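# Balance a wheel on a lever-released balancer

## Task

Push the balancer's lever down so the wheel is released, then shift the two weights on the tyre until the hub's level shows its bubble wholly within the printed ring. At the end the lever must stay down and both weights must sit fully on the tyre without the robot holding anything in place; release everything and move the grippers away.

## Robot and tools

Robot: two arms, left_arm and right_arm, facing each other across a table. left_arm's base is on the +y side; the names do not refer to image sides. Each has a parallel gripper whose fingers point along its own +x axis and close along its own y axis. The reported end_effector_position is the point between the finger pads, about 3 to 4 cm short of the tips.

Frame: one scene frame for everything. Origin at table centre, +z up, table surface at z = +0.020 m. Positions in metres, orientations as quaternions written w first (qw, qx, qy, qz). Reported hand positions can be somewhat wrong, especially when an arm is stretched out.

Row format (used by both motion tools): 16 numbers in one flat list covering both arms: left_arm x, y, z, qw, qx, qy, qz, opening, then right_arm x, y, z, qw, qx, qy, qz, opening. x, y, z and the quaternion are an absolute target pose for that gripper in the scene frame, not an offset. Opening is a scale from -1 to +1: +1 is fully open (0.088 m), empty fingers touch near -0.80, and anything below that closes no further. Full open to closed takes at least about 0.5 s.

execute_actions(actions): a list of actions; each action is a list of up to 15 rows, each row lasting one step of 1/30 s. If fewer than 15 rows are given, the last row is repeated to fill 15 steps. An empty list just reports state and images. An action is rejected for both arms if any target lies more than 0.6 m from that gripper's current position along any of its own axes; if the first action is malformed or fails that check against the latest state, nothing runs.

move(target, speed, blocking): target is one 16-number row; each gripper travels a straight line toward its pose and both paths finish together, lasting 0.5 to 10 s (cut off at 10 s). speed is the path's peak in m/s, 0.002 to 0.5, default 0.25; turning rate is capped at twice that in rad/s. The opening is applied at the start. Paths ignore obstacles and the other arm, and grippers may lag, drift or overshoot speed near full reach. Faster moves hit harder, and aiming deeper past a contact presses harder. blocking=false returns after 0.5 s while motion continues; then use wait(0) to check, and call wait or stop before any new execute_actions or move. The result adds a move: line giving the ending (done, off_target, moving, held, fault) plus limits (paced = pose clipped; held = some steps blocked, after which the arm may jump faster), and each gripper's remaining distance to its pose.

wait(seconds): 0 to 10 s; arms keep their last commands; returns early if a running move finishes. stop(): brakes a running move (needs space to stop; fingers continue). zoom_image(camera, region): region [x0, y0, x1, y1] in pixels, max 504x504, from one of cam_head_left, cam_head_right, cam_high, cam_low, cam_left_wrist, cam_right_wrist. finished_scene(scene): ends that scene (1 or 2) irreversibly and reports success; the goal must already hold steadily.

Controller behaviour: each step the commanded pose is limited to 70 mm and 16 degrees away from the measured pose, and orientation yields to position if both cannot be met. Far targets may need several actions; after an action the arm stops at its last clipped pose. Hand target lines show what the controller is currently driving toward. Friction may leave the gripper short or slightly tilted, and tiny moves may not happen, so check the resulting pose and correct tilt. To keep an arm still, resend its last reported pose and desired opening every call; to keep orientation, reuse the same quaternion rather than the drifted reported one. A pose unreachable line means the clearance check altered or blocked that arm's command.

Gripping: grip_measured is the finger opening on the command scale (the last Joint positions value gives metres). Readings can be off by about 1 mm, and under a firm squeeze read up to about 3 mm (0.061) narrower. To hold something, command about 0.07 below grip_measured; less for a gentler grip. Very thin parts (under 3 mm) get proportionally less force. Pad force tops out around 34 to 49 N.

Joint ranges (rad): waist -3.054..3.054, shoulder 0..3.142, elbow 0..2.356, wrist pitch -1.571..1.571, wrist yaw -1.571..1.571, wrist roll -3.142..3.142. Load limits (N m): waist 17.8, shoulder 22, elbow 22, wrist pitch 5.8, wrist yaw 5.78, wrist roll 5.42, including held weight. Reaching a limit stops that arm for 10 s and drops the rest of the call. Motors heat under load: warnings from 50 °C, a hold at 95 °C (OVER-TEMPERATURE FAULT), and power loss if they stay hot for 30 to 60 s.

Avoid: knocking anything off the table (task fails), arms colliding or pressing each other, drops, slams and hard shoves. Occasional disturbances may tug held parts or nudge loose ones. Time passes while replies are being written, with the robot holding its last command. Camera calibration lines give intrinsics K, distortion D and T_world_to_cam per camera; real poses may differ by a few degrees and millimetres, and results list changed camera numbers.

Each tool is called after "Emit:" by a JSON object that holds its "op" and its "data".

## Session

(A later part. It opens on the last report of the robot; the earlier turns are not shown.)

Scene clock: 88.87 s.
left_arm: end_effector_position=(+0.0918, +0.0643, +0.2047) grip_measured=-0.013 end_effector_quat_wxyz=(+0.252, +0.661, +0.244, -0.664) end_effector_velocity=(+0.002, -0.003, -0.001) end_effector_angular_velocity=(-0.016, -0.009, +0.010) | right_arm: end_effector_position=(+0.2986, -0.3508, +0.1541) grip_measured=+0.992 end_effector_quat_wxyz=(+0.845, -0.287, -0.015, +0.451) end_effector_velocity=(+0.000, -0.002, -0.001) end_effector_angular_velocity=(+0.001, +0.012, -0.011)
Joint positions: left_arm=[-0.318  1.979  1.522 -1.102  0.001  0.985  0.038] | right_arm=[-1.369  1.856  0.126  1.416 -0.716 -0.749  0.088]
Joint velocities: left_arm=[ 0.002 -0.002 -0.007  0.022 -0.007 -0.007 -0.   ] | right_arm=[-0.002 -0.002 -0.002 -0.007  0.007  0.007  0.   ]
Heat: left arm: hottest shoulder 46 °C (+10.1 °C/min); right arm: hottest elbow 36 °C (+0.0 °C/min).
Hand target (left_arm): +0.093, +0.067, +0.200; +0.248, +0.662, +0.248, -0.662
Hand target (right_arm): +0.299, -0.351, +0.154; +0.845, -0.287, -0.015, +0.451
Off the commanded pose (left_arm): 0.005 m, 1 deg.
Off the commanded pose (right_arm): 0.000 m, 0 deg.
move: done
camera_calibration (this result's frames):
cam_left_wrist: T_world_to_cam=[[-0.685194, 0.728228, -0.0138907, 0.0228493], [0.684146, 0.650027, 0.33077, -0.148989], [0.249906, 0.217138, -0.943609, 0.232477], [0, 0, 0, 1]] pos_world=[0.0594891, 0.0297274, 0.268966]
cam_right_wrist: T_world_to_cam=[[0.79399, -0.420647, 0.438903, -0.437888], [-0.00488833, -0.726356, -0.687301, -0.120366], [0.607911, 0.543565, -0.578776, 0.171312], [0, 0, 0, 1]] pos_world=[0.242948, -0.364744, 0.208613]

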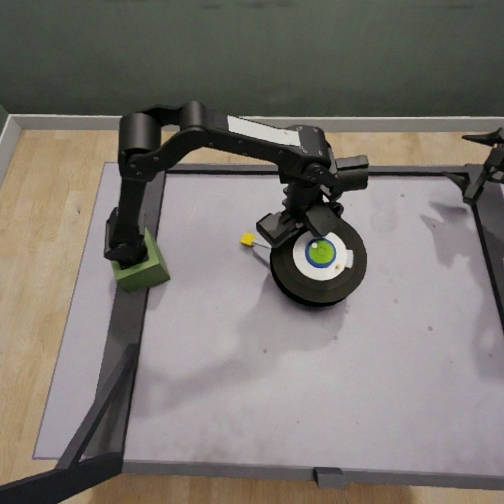

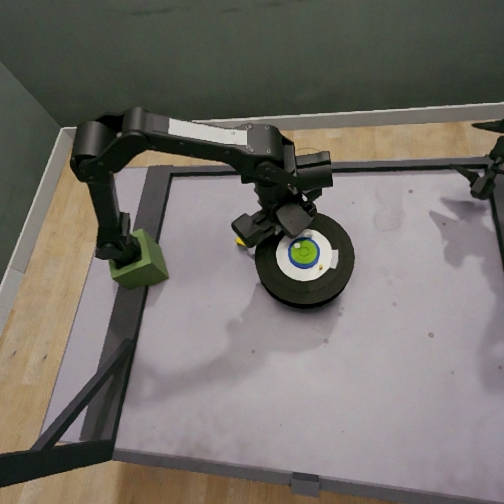

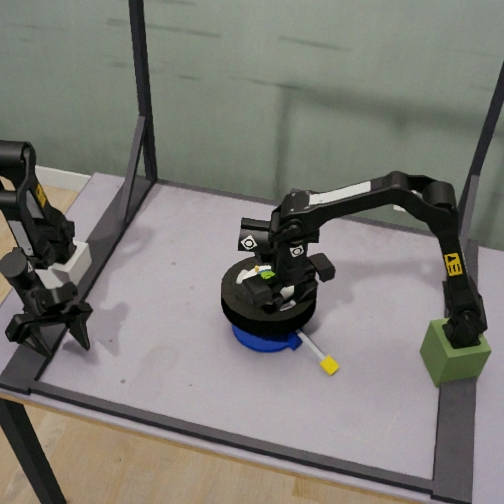

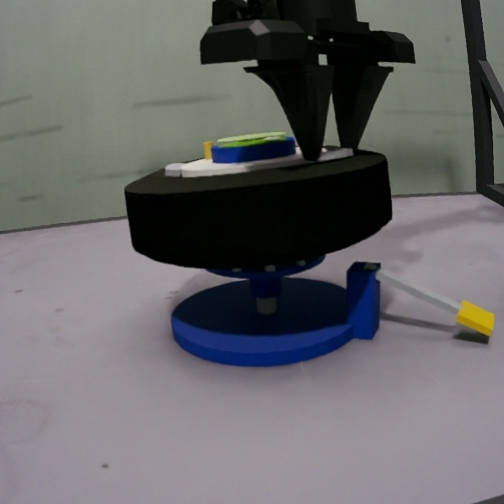

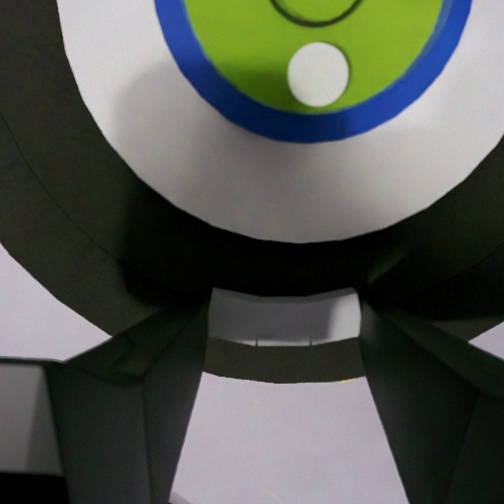

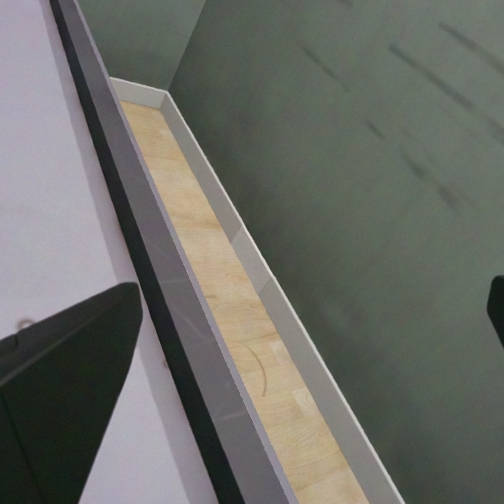

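Shift ~6 mm image-right.

Emit:
{"op": "move", "data": {"target": [0.087,0.071,0.2,0.248,0.662,0.248,-0.662,-0.03,0.2986,-0.3508,0.1541,0.845,-0.287,-0.015,0.451,1], "speed": 0.02}}

Emit:
{"op": "move", "data": {"target": [0.087,0.071,0.187,0.248,0.662,0.248,-0.662,-0.03,0.2986,-0.3508,0.1541,0.845,-0.287,-0.015,0.451,1], "speed": 0.02}}

Emit:
{"op": "move", "data": {"target": [0.087,0.071,0.187,0.248,0.662,0.248,-0.662,0.2,0.2986,-0.3508,0.1541,0.845,-0.287,-0.015,0.451,1]}}

Emit:
{"op": "move", "data": {"target": [0.087,0.067,0.25,0.248,0.662,0.248,-0.662,0.2,0.2986,-0.3508,0.1541,0.845,-0.287,-0.015,0.451,1], "speed": 0.03}}

Emit:
{"op": "wait", "data": {"seconds": 7}}

Emit:
{"op": "zoom_image", "data": {"camera": "cam_head_right", "region": [253,202,353,302]}}

Scene clock: 101.90 s.
left_arm: end_effector_position=(+0.0882, +0.0695, +0.1977) grip_measured=-0.013 end_effector_quat_wxyz=(+0.245, +0.662, +0.250, -0.662) end_effector_velocity=(-0.000, +0.004, -0.001) end_effector_angular_velocity=(+0.013, -0.006, +0.019) | right_arm: end_effector_position=(+0.2986, -0.3508, +0.1541) grip_measured=+0.992 end_effector_quat_wxyz=(+0.845, -0.287, -0.015, +0.451) end_effector_velocity=(-0.003, -0.000, -0.004) end_effector_angular_velocity=(-0.002, +0.022, +0.015)
Joint positions: left_arm=[-0.326  1.979  1.494 -1.092  0.001  0.979  0.038] | right_arm=[-1.369  1.856  0.126  1.416 -0.716 -0.749  0.088]
Joint velocities: left_arm=[-0.002 -0.002 -0.007 -0.007 -0.007 -0.022 -0.   ] | right_arm=[-0.007  0.002 -0.002 -0.022 -0.022 -0.007 -0.   ]
Heat: left arm: hottest shoulder 45 °C (+7.1 °C/min); right arm: hottest elbow 36 °C (+0.0 °C/min).
Hand target (left_arm): +0.087, +0.071, +0.200; +0.248, +0.662, +0.248, -0.662
Hand target (right_arm): +0.299, -0.351, +0.154; +0.845, -0.287, -0.015, +0.451
Off the commanded pose (left_arm): 0.003 m, 0 deg.
Off the commanded pose (right_arm): 0.000 m, 0 deg.
move: done
camera_calibration (this result's frames):
cam_left_wrist: T_world_to_cam=[[-0.683819, 0.729651, 0.000963345, 0.0132986], [0.686169, 0.642618, 0.340901, -0.149232], [0.24812, 0.233775, -0.940099, 0.224018], [0, 0, 0, 1]] pos_world=[0.0559087, 0.0338257, 0.26146]
cam_right_wrist: T_world_to_cam=[[0.79399, -0.420647, 0.438903, -0.437888], [-0.00488833, -0.726356, -0.687301, -0.120366], [0.607911, 0.543565, -0.578776, 0.171312], [0, 0, 0, 1]] pos_world=[0.242948, -0.364744, 0.208613]

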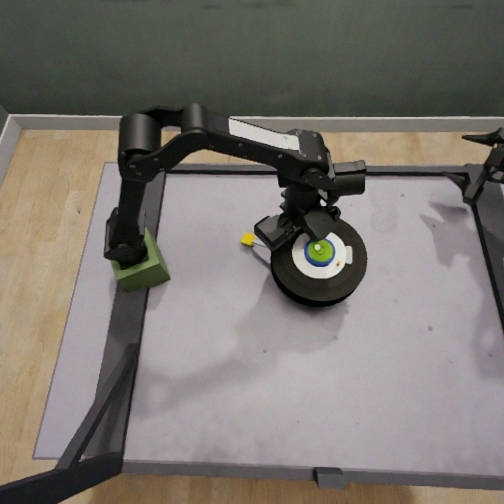

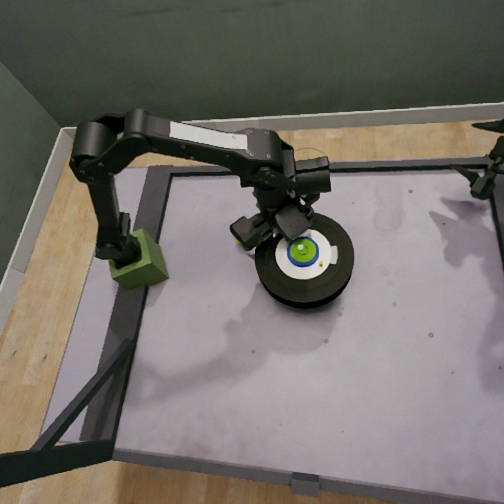

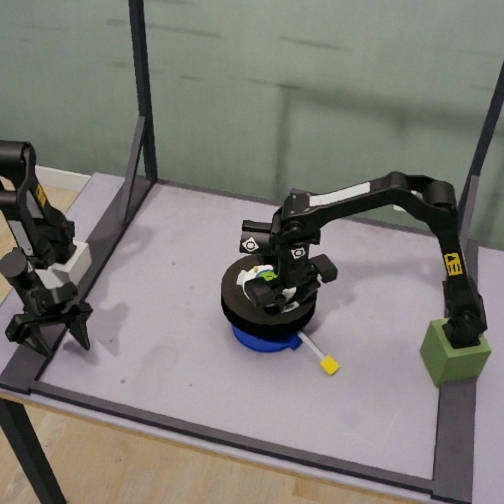

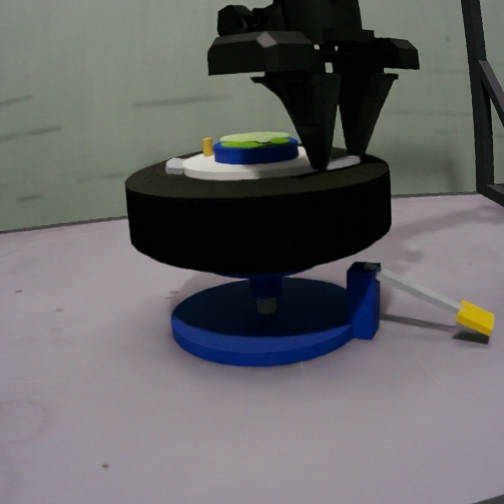

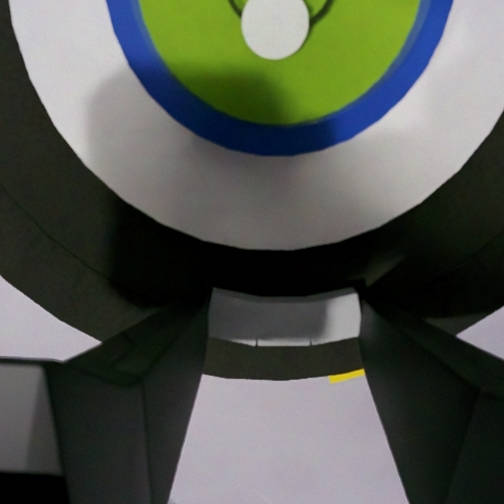

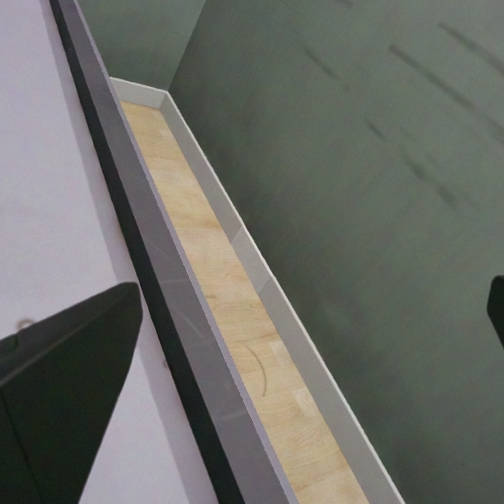

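Scene clock: 102.67 s.
left_arm: end_effector_position=(+0.0883, +0.0689, +0.1896) grip_measured=-0.013 end_effector_quat_wxyz=(+0.250, +0.661, +0.246, -0.663) end_effector_velocity=(-0.001, +0.007, -0.001) end_effector_angular_velocity=(+0.028, -0.004, -0.024) | right_arm: end_effector_position=(+0.2986, -0.3508, +0.1541) grip_measured=+0.992 end_effector_quat_wxyz=(+0.845, -0.287, -0.015, +0.451) end_effector_velocity=(+0.001, +0.000, +0.003) end_effector_angular_velocity=(-0.000, -0.017, +0.006)
Joint positions: left_arm=[-0.326  1.979  1.46  -1.046  0.001  0.979  0.038] | right_arm=[-1.369  1.856  0.126  1.416 -0.716 -0.749  0.088]
Joint velocities: left_arm=[-0.002 -0.002 -0.007 -0.022 -0.007  0.022 -0.   ] | right_arm=[-0.002 -0.002  0.002  0.007 -0.007 -0.007 -0.   ]
Heat: left arm: hottest shoulder 46 °C (+8.0 °C/min); right arm: hottest elbow 36 °C (+0.0 °C/min).
Hand target (left_arm): +0.087, +0.071, +0.187; +0.248, +0.662, +0.248, -0.662
Hand target (right_arm): +0.299, -0.351, +0.154; +0.845, -0.287, -0.015, +0.451
Off the commanded pose (left_arm): 0.004 m, 0 deg.
Off the commanded pose (right_arm): 0.000 m, 0 deg.
move: done
camera_calibration (this result's frames):
cam_left_wrist: T_world_to_cam=[[-0.683811, 0.729598, -0.00943874, 0.0157665], [0.685517, 0.646819, 0.334202, -0.145141], [0.249939, 0.222061, -0.942454, 0.217519], [0, 0, 0, 1]] pos_world=[0.0559111, 0.034074, 0.253657]
cam_right_wrist: T_world_to_cam=[[0.79399, -0.420647, 0.438903, -0.437888], [-0.00488833, -0.726356, -0.687301, -0.120366], [0.607911, 0.543565, -0.578776, 0.171312], [0, 0, 0, 1]] pos_world=[0.242948, -0.364744, 0.208613]

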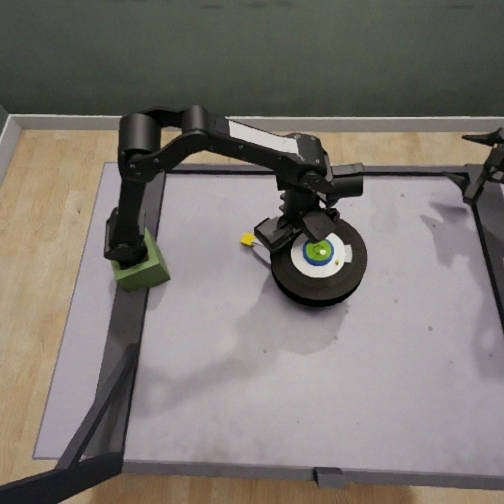

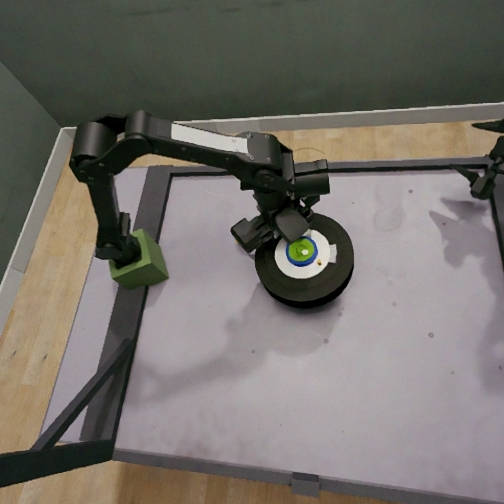

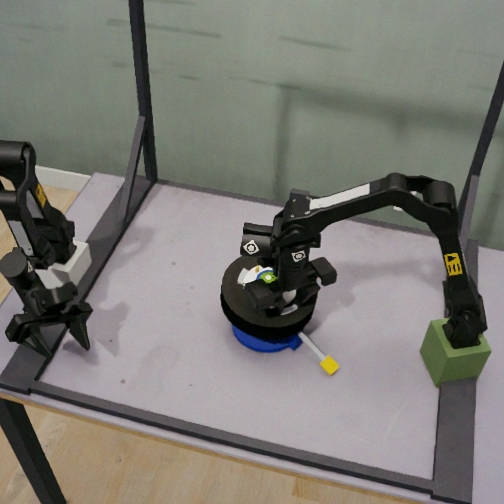

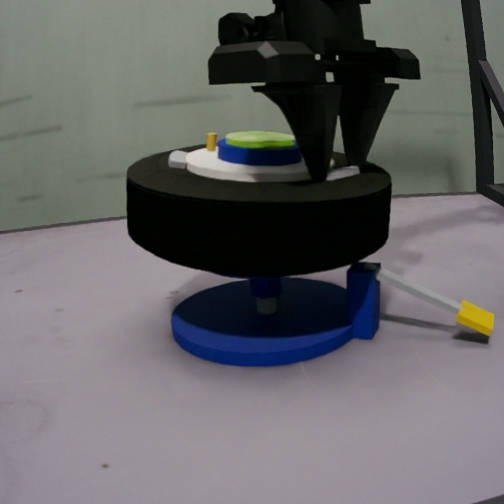

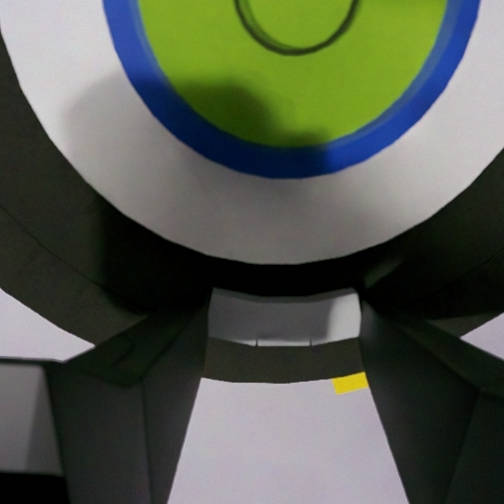

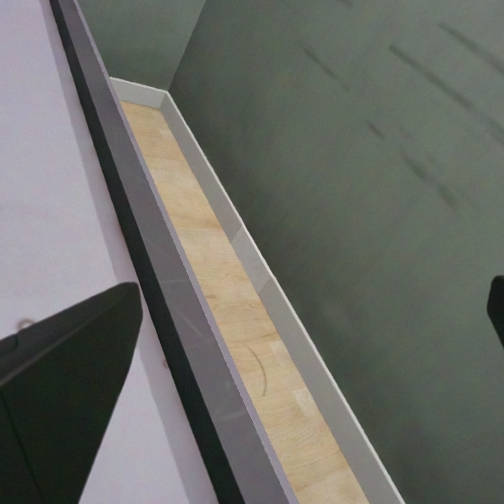

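Scene clock: 103.37 s.
left_arm: end_effector_position=(+0.0883, +0.0688, +0.1893) grip_measured=+0.197 end_effector_quat_wxyz=(+0.250, +0.661, +0.245, -0.663) end_effector_velocity=(+0.000, +0.000, -0.001) end_effector_angular_velocity=(-0.002, -0.008, +0.005) | right_arm: end_effector_position=(+0.2986, -0.3508, +0.1541) grip_measured=+0.992 end_effector_quat_wxyz=(+0.845, -0.287, -0.015, +0.451) end_effector_velocity=(-0.003, -0.000, -0.002) end_effector_angular_velocity=(+0.008, +0.024, +0.012)
Joint positions: left_arm=[-0.326  1.979  1.459 -1.044  0.001  0.978  0.049] | right_arm=[-1.369  1.856  0.126  1.416 -0.716 -0.749  0.088]
Joint velocities: left_arm=[-0.002 -0.002 -0.007  0.007 -0.007 -0.007 -0.   ] | right_arm=[-0.007 -0.007 -0.002 -0.022 -0.022  0.007 -0.   ]
Heat: left arm: hottest shoulder 46 °C (+8.0 °C/min); right arm: hottest elbow 36 °C (+0.0 °C/min).
Hand target (left_arm): +0.087, +0.071, +0.187; +0.248, +0.662, +0.248, -0.662
Hand target (right_arm): +0.299, -0.351, +0.154; +0.845, -0.287, -0.015, +0.451
Off the commanded pose (left_arm): 0.003 m, 0 deg.
Off the commanded pose (right_arm): 0.000 m, 0 deg.
move: done
camera_calibration (this result's frames):
cam_left_wrist: T_world_to_cam=[[-0.684088, 0.72933, -0.0100536, 0.0159936], [0.685239, 0.647334, 0.333775, -0.14493], [0.24994, 0.221443, -0.942599, 0.217345], [0, 0, 0, 1]] pos_world=[0.0559293, 0.0340239, 0.253404]
cam_right_wrist: T_world_to_cam=[[0.79399, -0.420647, 0.438903, -0.437888], [-0.00488833, -0.726356, -0.687301, -0.120366], [0.607911, 0.543565, -0.578776, 0.171312], [0, 0, 0, 1]] pos_world=[0.242948, -0.364744, 0.208613]

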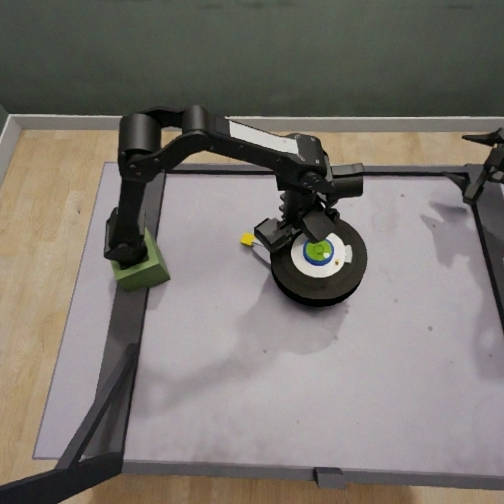

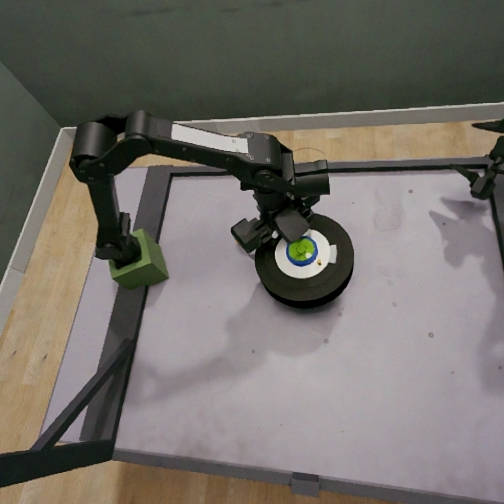

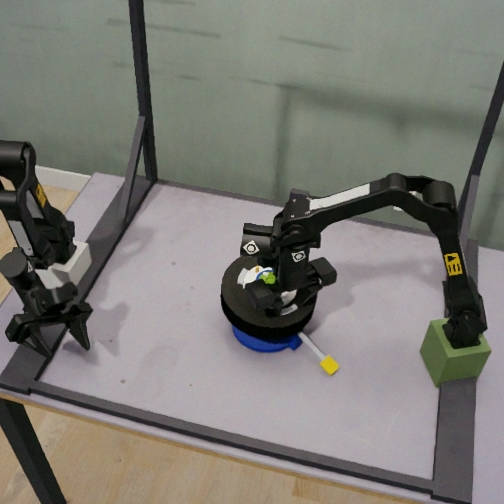

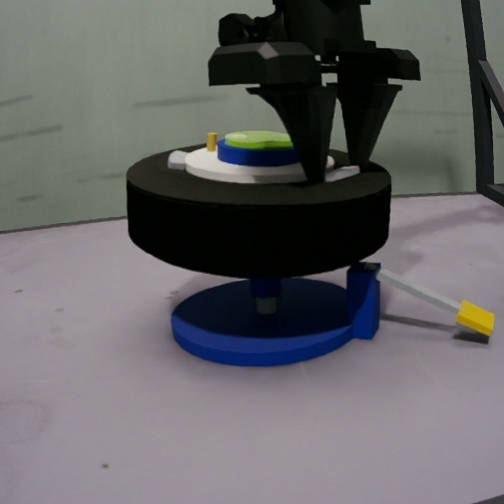

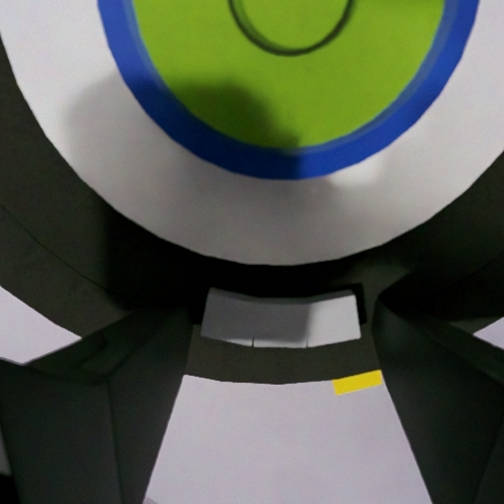

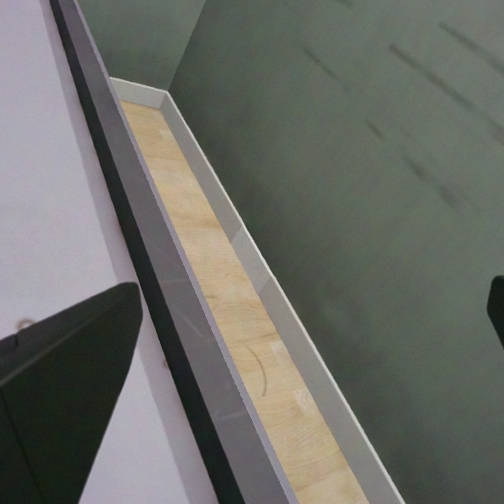

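Scene clock: 105.73 s.
left_arm: end_effector_position=(+0.0878, +0.0683, +0.2426) grip_measured=+0.198 end_effector_quat_wxyz=(+0.240, +0.664, +0.255, -0.661) end_effector_velocity=(-0.000, +0.002, +0.000) end_effector_angular_velocity=(+0.008, -0.007, +0.005) | right_arm: end_effector_position=(+0.2986, -0.3508, +0.1541) grip_measured=+0.992 end_effector_quat_wxyz=(+0.845, -0.287, -0.015, +0.451) end_effector_velocity=(-0.001, -0.000, -0.004) end_effector_angular_velocity=(+0.007, +0.038, -0.010)
Joint positions: left_arm=[-0.328  1.968  1.659 -1.283  0.001  0.977  0.049] | right_arm=[-1.369  1.856  0.126  1.416 -0.716 -0.749  0.088]
Joint velocities: left_arm=[-0.002 -0.002 -0.002 -0.007 -0.007 -0.007 -0.   ] | right_arm=[ 0.002 -0.002 -0.002 -0.022  0.007  0.022 -0.   ]
Heat: left arm: hottest shoulder 46 °C (+8.0 °C/min); right arm: hottest elbow 36 °C (+0.0 °C/min).
Hand target (left_arm): +0.087, +0.066, +0.250; +0.248, +0.662, +0.248, -0.662
Hand target (right_arm): +0.299, -0.351, +0.154; +0.845, -0.287, -0.015, +0.451
Off the commanded pose (left_arm): 0.008 m, 1 deg.
Off the commanded pose (right_arm): 0.000 m, 0 deg.
move: done
camera_calibration (this result's frames):
cam_left_wrist: T_world_to_cam=[[-0.683805, 0.729548, 0.0130571, 0.0109049], [0.686681, 0.637368, 0.349615, -0.165345], [0.246739, 0.248034, -0.936803, 0.264906], [0, 0, 0, 1]] pos_world=[0.0556336, 0.0317242, 0.305829]
cam_right_wrist: T_world_to_cam=[[0.79399, -0.420647, 0.438903, -0.437888], [-0.00488833, -0.726356, -0.687301, -0.120366], [0.607911, 0.543565, -0.578776, 0.171312], [0, 0, 0, 1]] pos_world=[0.242948, -0.364744, 0.208613]

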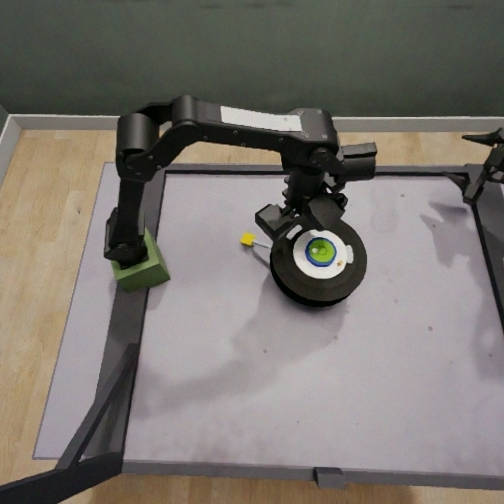

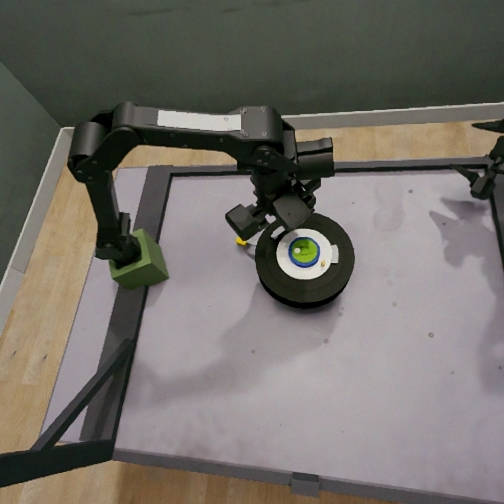

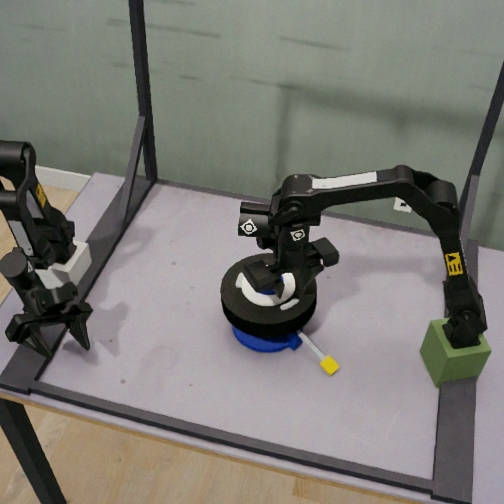

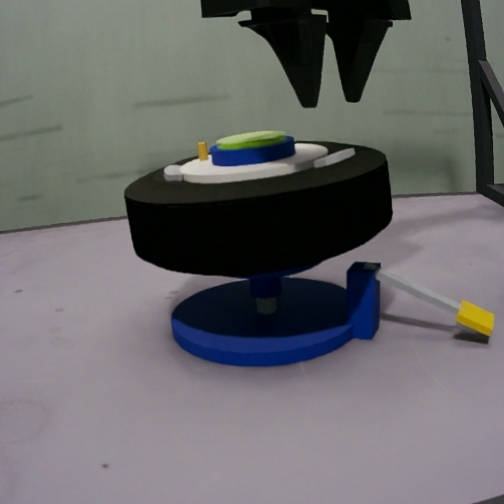

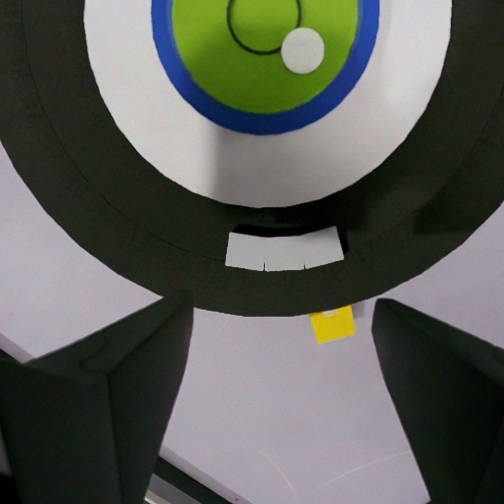

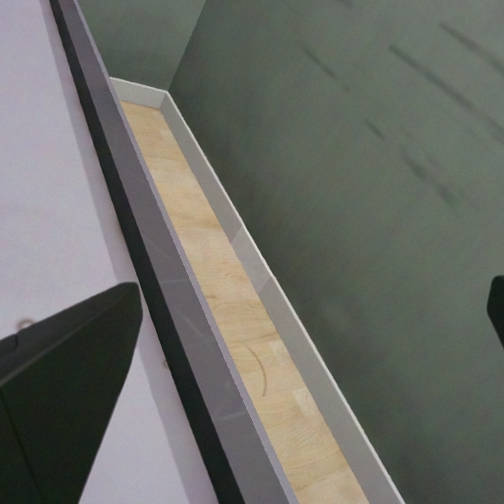

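Scene clock: 112.73 s.
left_arm: end_effector_position=(+0.0878, +0.0683, +0.2428) grip_measured=+0.198 end_effector_quat_wxyz=(+0.240, +0.664, +0.255, -0.661) end_effector_velocity=(+0.000, +0.001, +0.003) end_effector_angular_velocity=(-0.001, -0.008, +0.019) | right_arm: end_effector_position=(+0.2986, -0.3508, +0.1541) grip_measured=+0.992 end_effector_quat_wxyz=(+0.845, -0.287, -0.015, +0.451) end_effector_velocity=(-0.001, -0.000, -0.001) end_effector_angular_velocity=(-0.003, +0.002, +0.006)
Joint positions: left_arm=[-0.328  1.968  1.66  -1.284  0.001  0.977  0.049] | right_arm=[-1.369  1.856  0.126  1.416 -0.716 -0.749  0.088]
Joint velocities: left_arm=[-0.002 -0.007  0.002 -0.007 -0.007 -0.022 -0.   ] | right_arm=[-0.002 -0.002 -0.002 -0.007 -0.007 -0.007  0.   ]
Heat: left arm: hottest shoulder 47 °C (+9.0 °C/min); right arm: hottest elbow 36 °C (+0.0 °C/min).
Hand target (left_arm): +0.087, +0.066, +0.250; +0.248, +0.662, +0.248, -0.662
Hand target (right_arm): +0.299, -0.351, +0.154; +0.845, -0.287, -0.015, +0.451
Off the commanded pose (left_arm): 0.007 m, 1 deg.
Off the commanded pose (right_arm): 0.000 m, 0 deg.
wait: 7.00 s; at rest by 0.17 s
camera_calibration (this result's frames):
cam_left_wrist: T_world_to_cam=[[-0.683805, 0.729548, 0.0130571, 0.010913], [0.686681, 0.637368, 0.349615, -0.165405], [0.246739, 0.248034, -0.936803, 0.265088], [0, 0, 0, 1]] pos_world=[0.0556352, 0.0317112, 0.306021]
cam_right_wrist: T_world_to_cam=[[0.79399, -0.420647, 0.438903, -0.437888], [-0.00488833, -0.726356, -0.687301, -0.120366], [0.607911, 0.543565, -0.578776, 0.171312], [0, 0, 0, 1]] pos_world=[0.242948, -0.364744, 0.208613]

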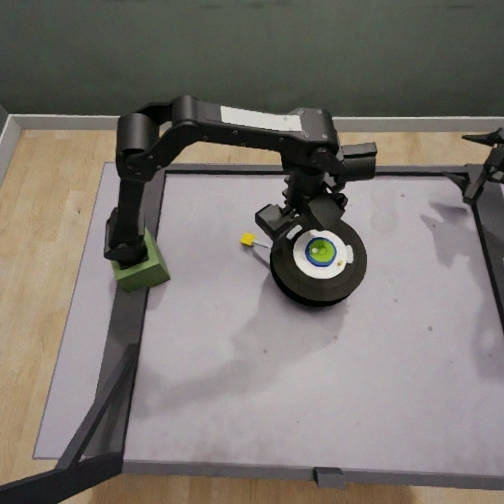

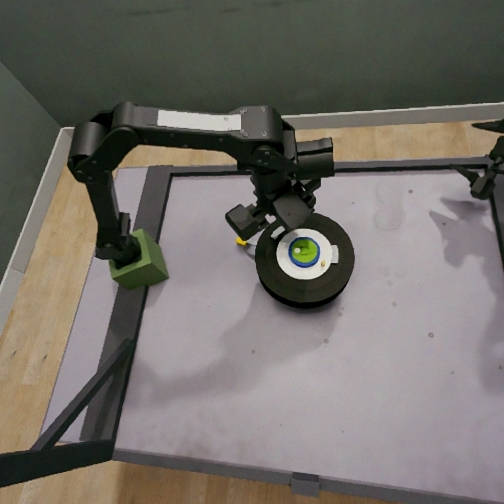

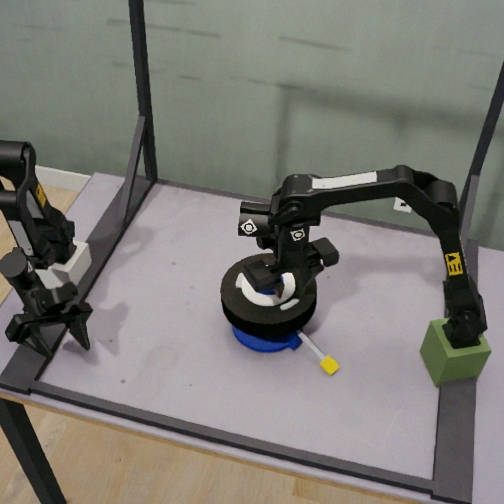

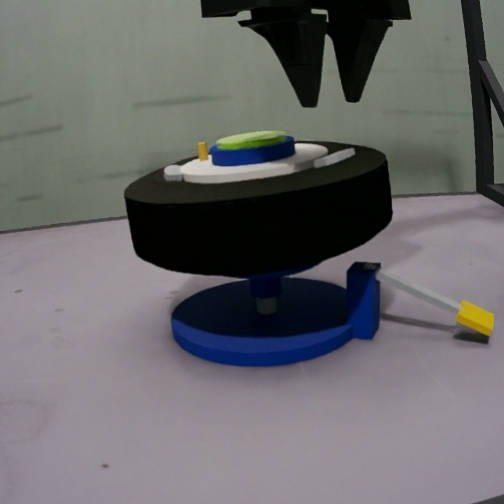

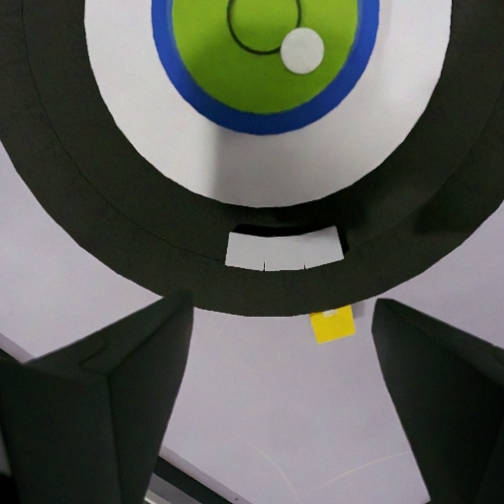

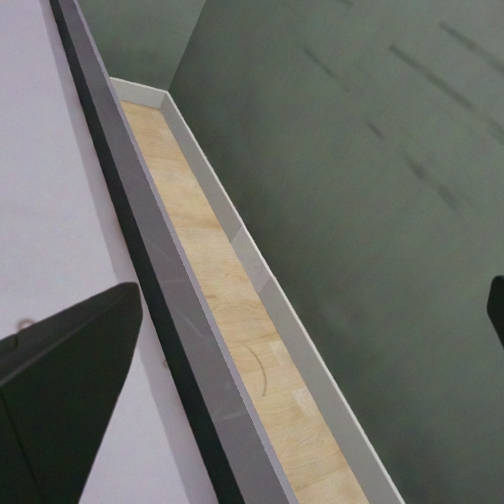

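Region (253, 202, 353, 302) of cam_head_right's 504x504 image, scaled by 5.040, with more detail than that image has.

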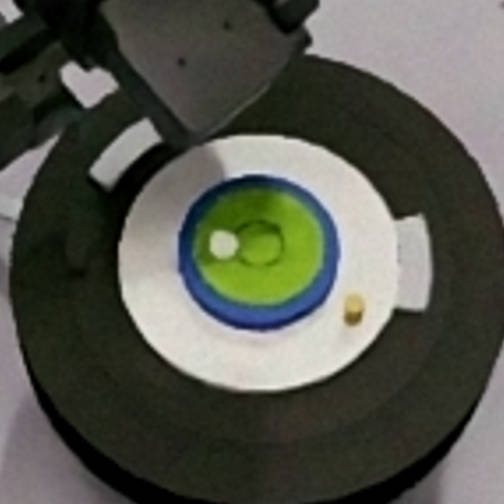

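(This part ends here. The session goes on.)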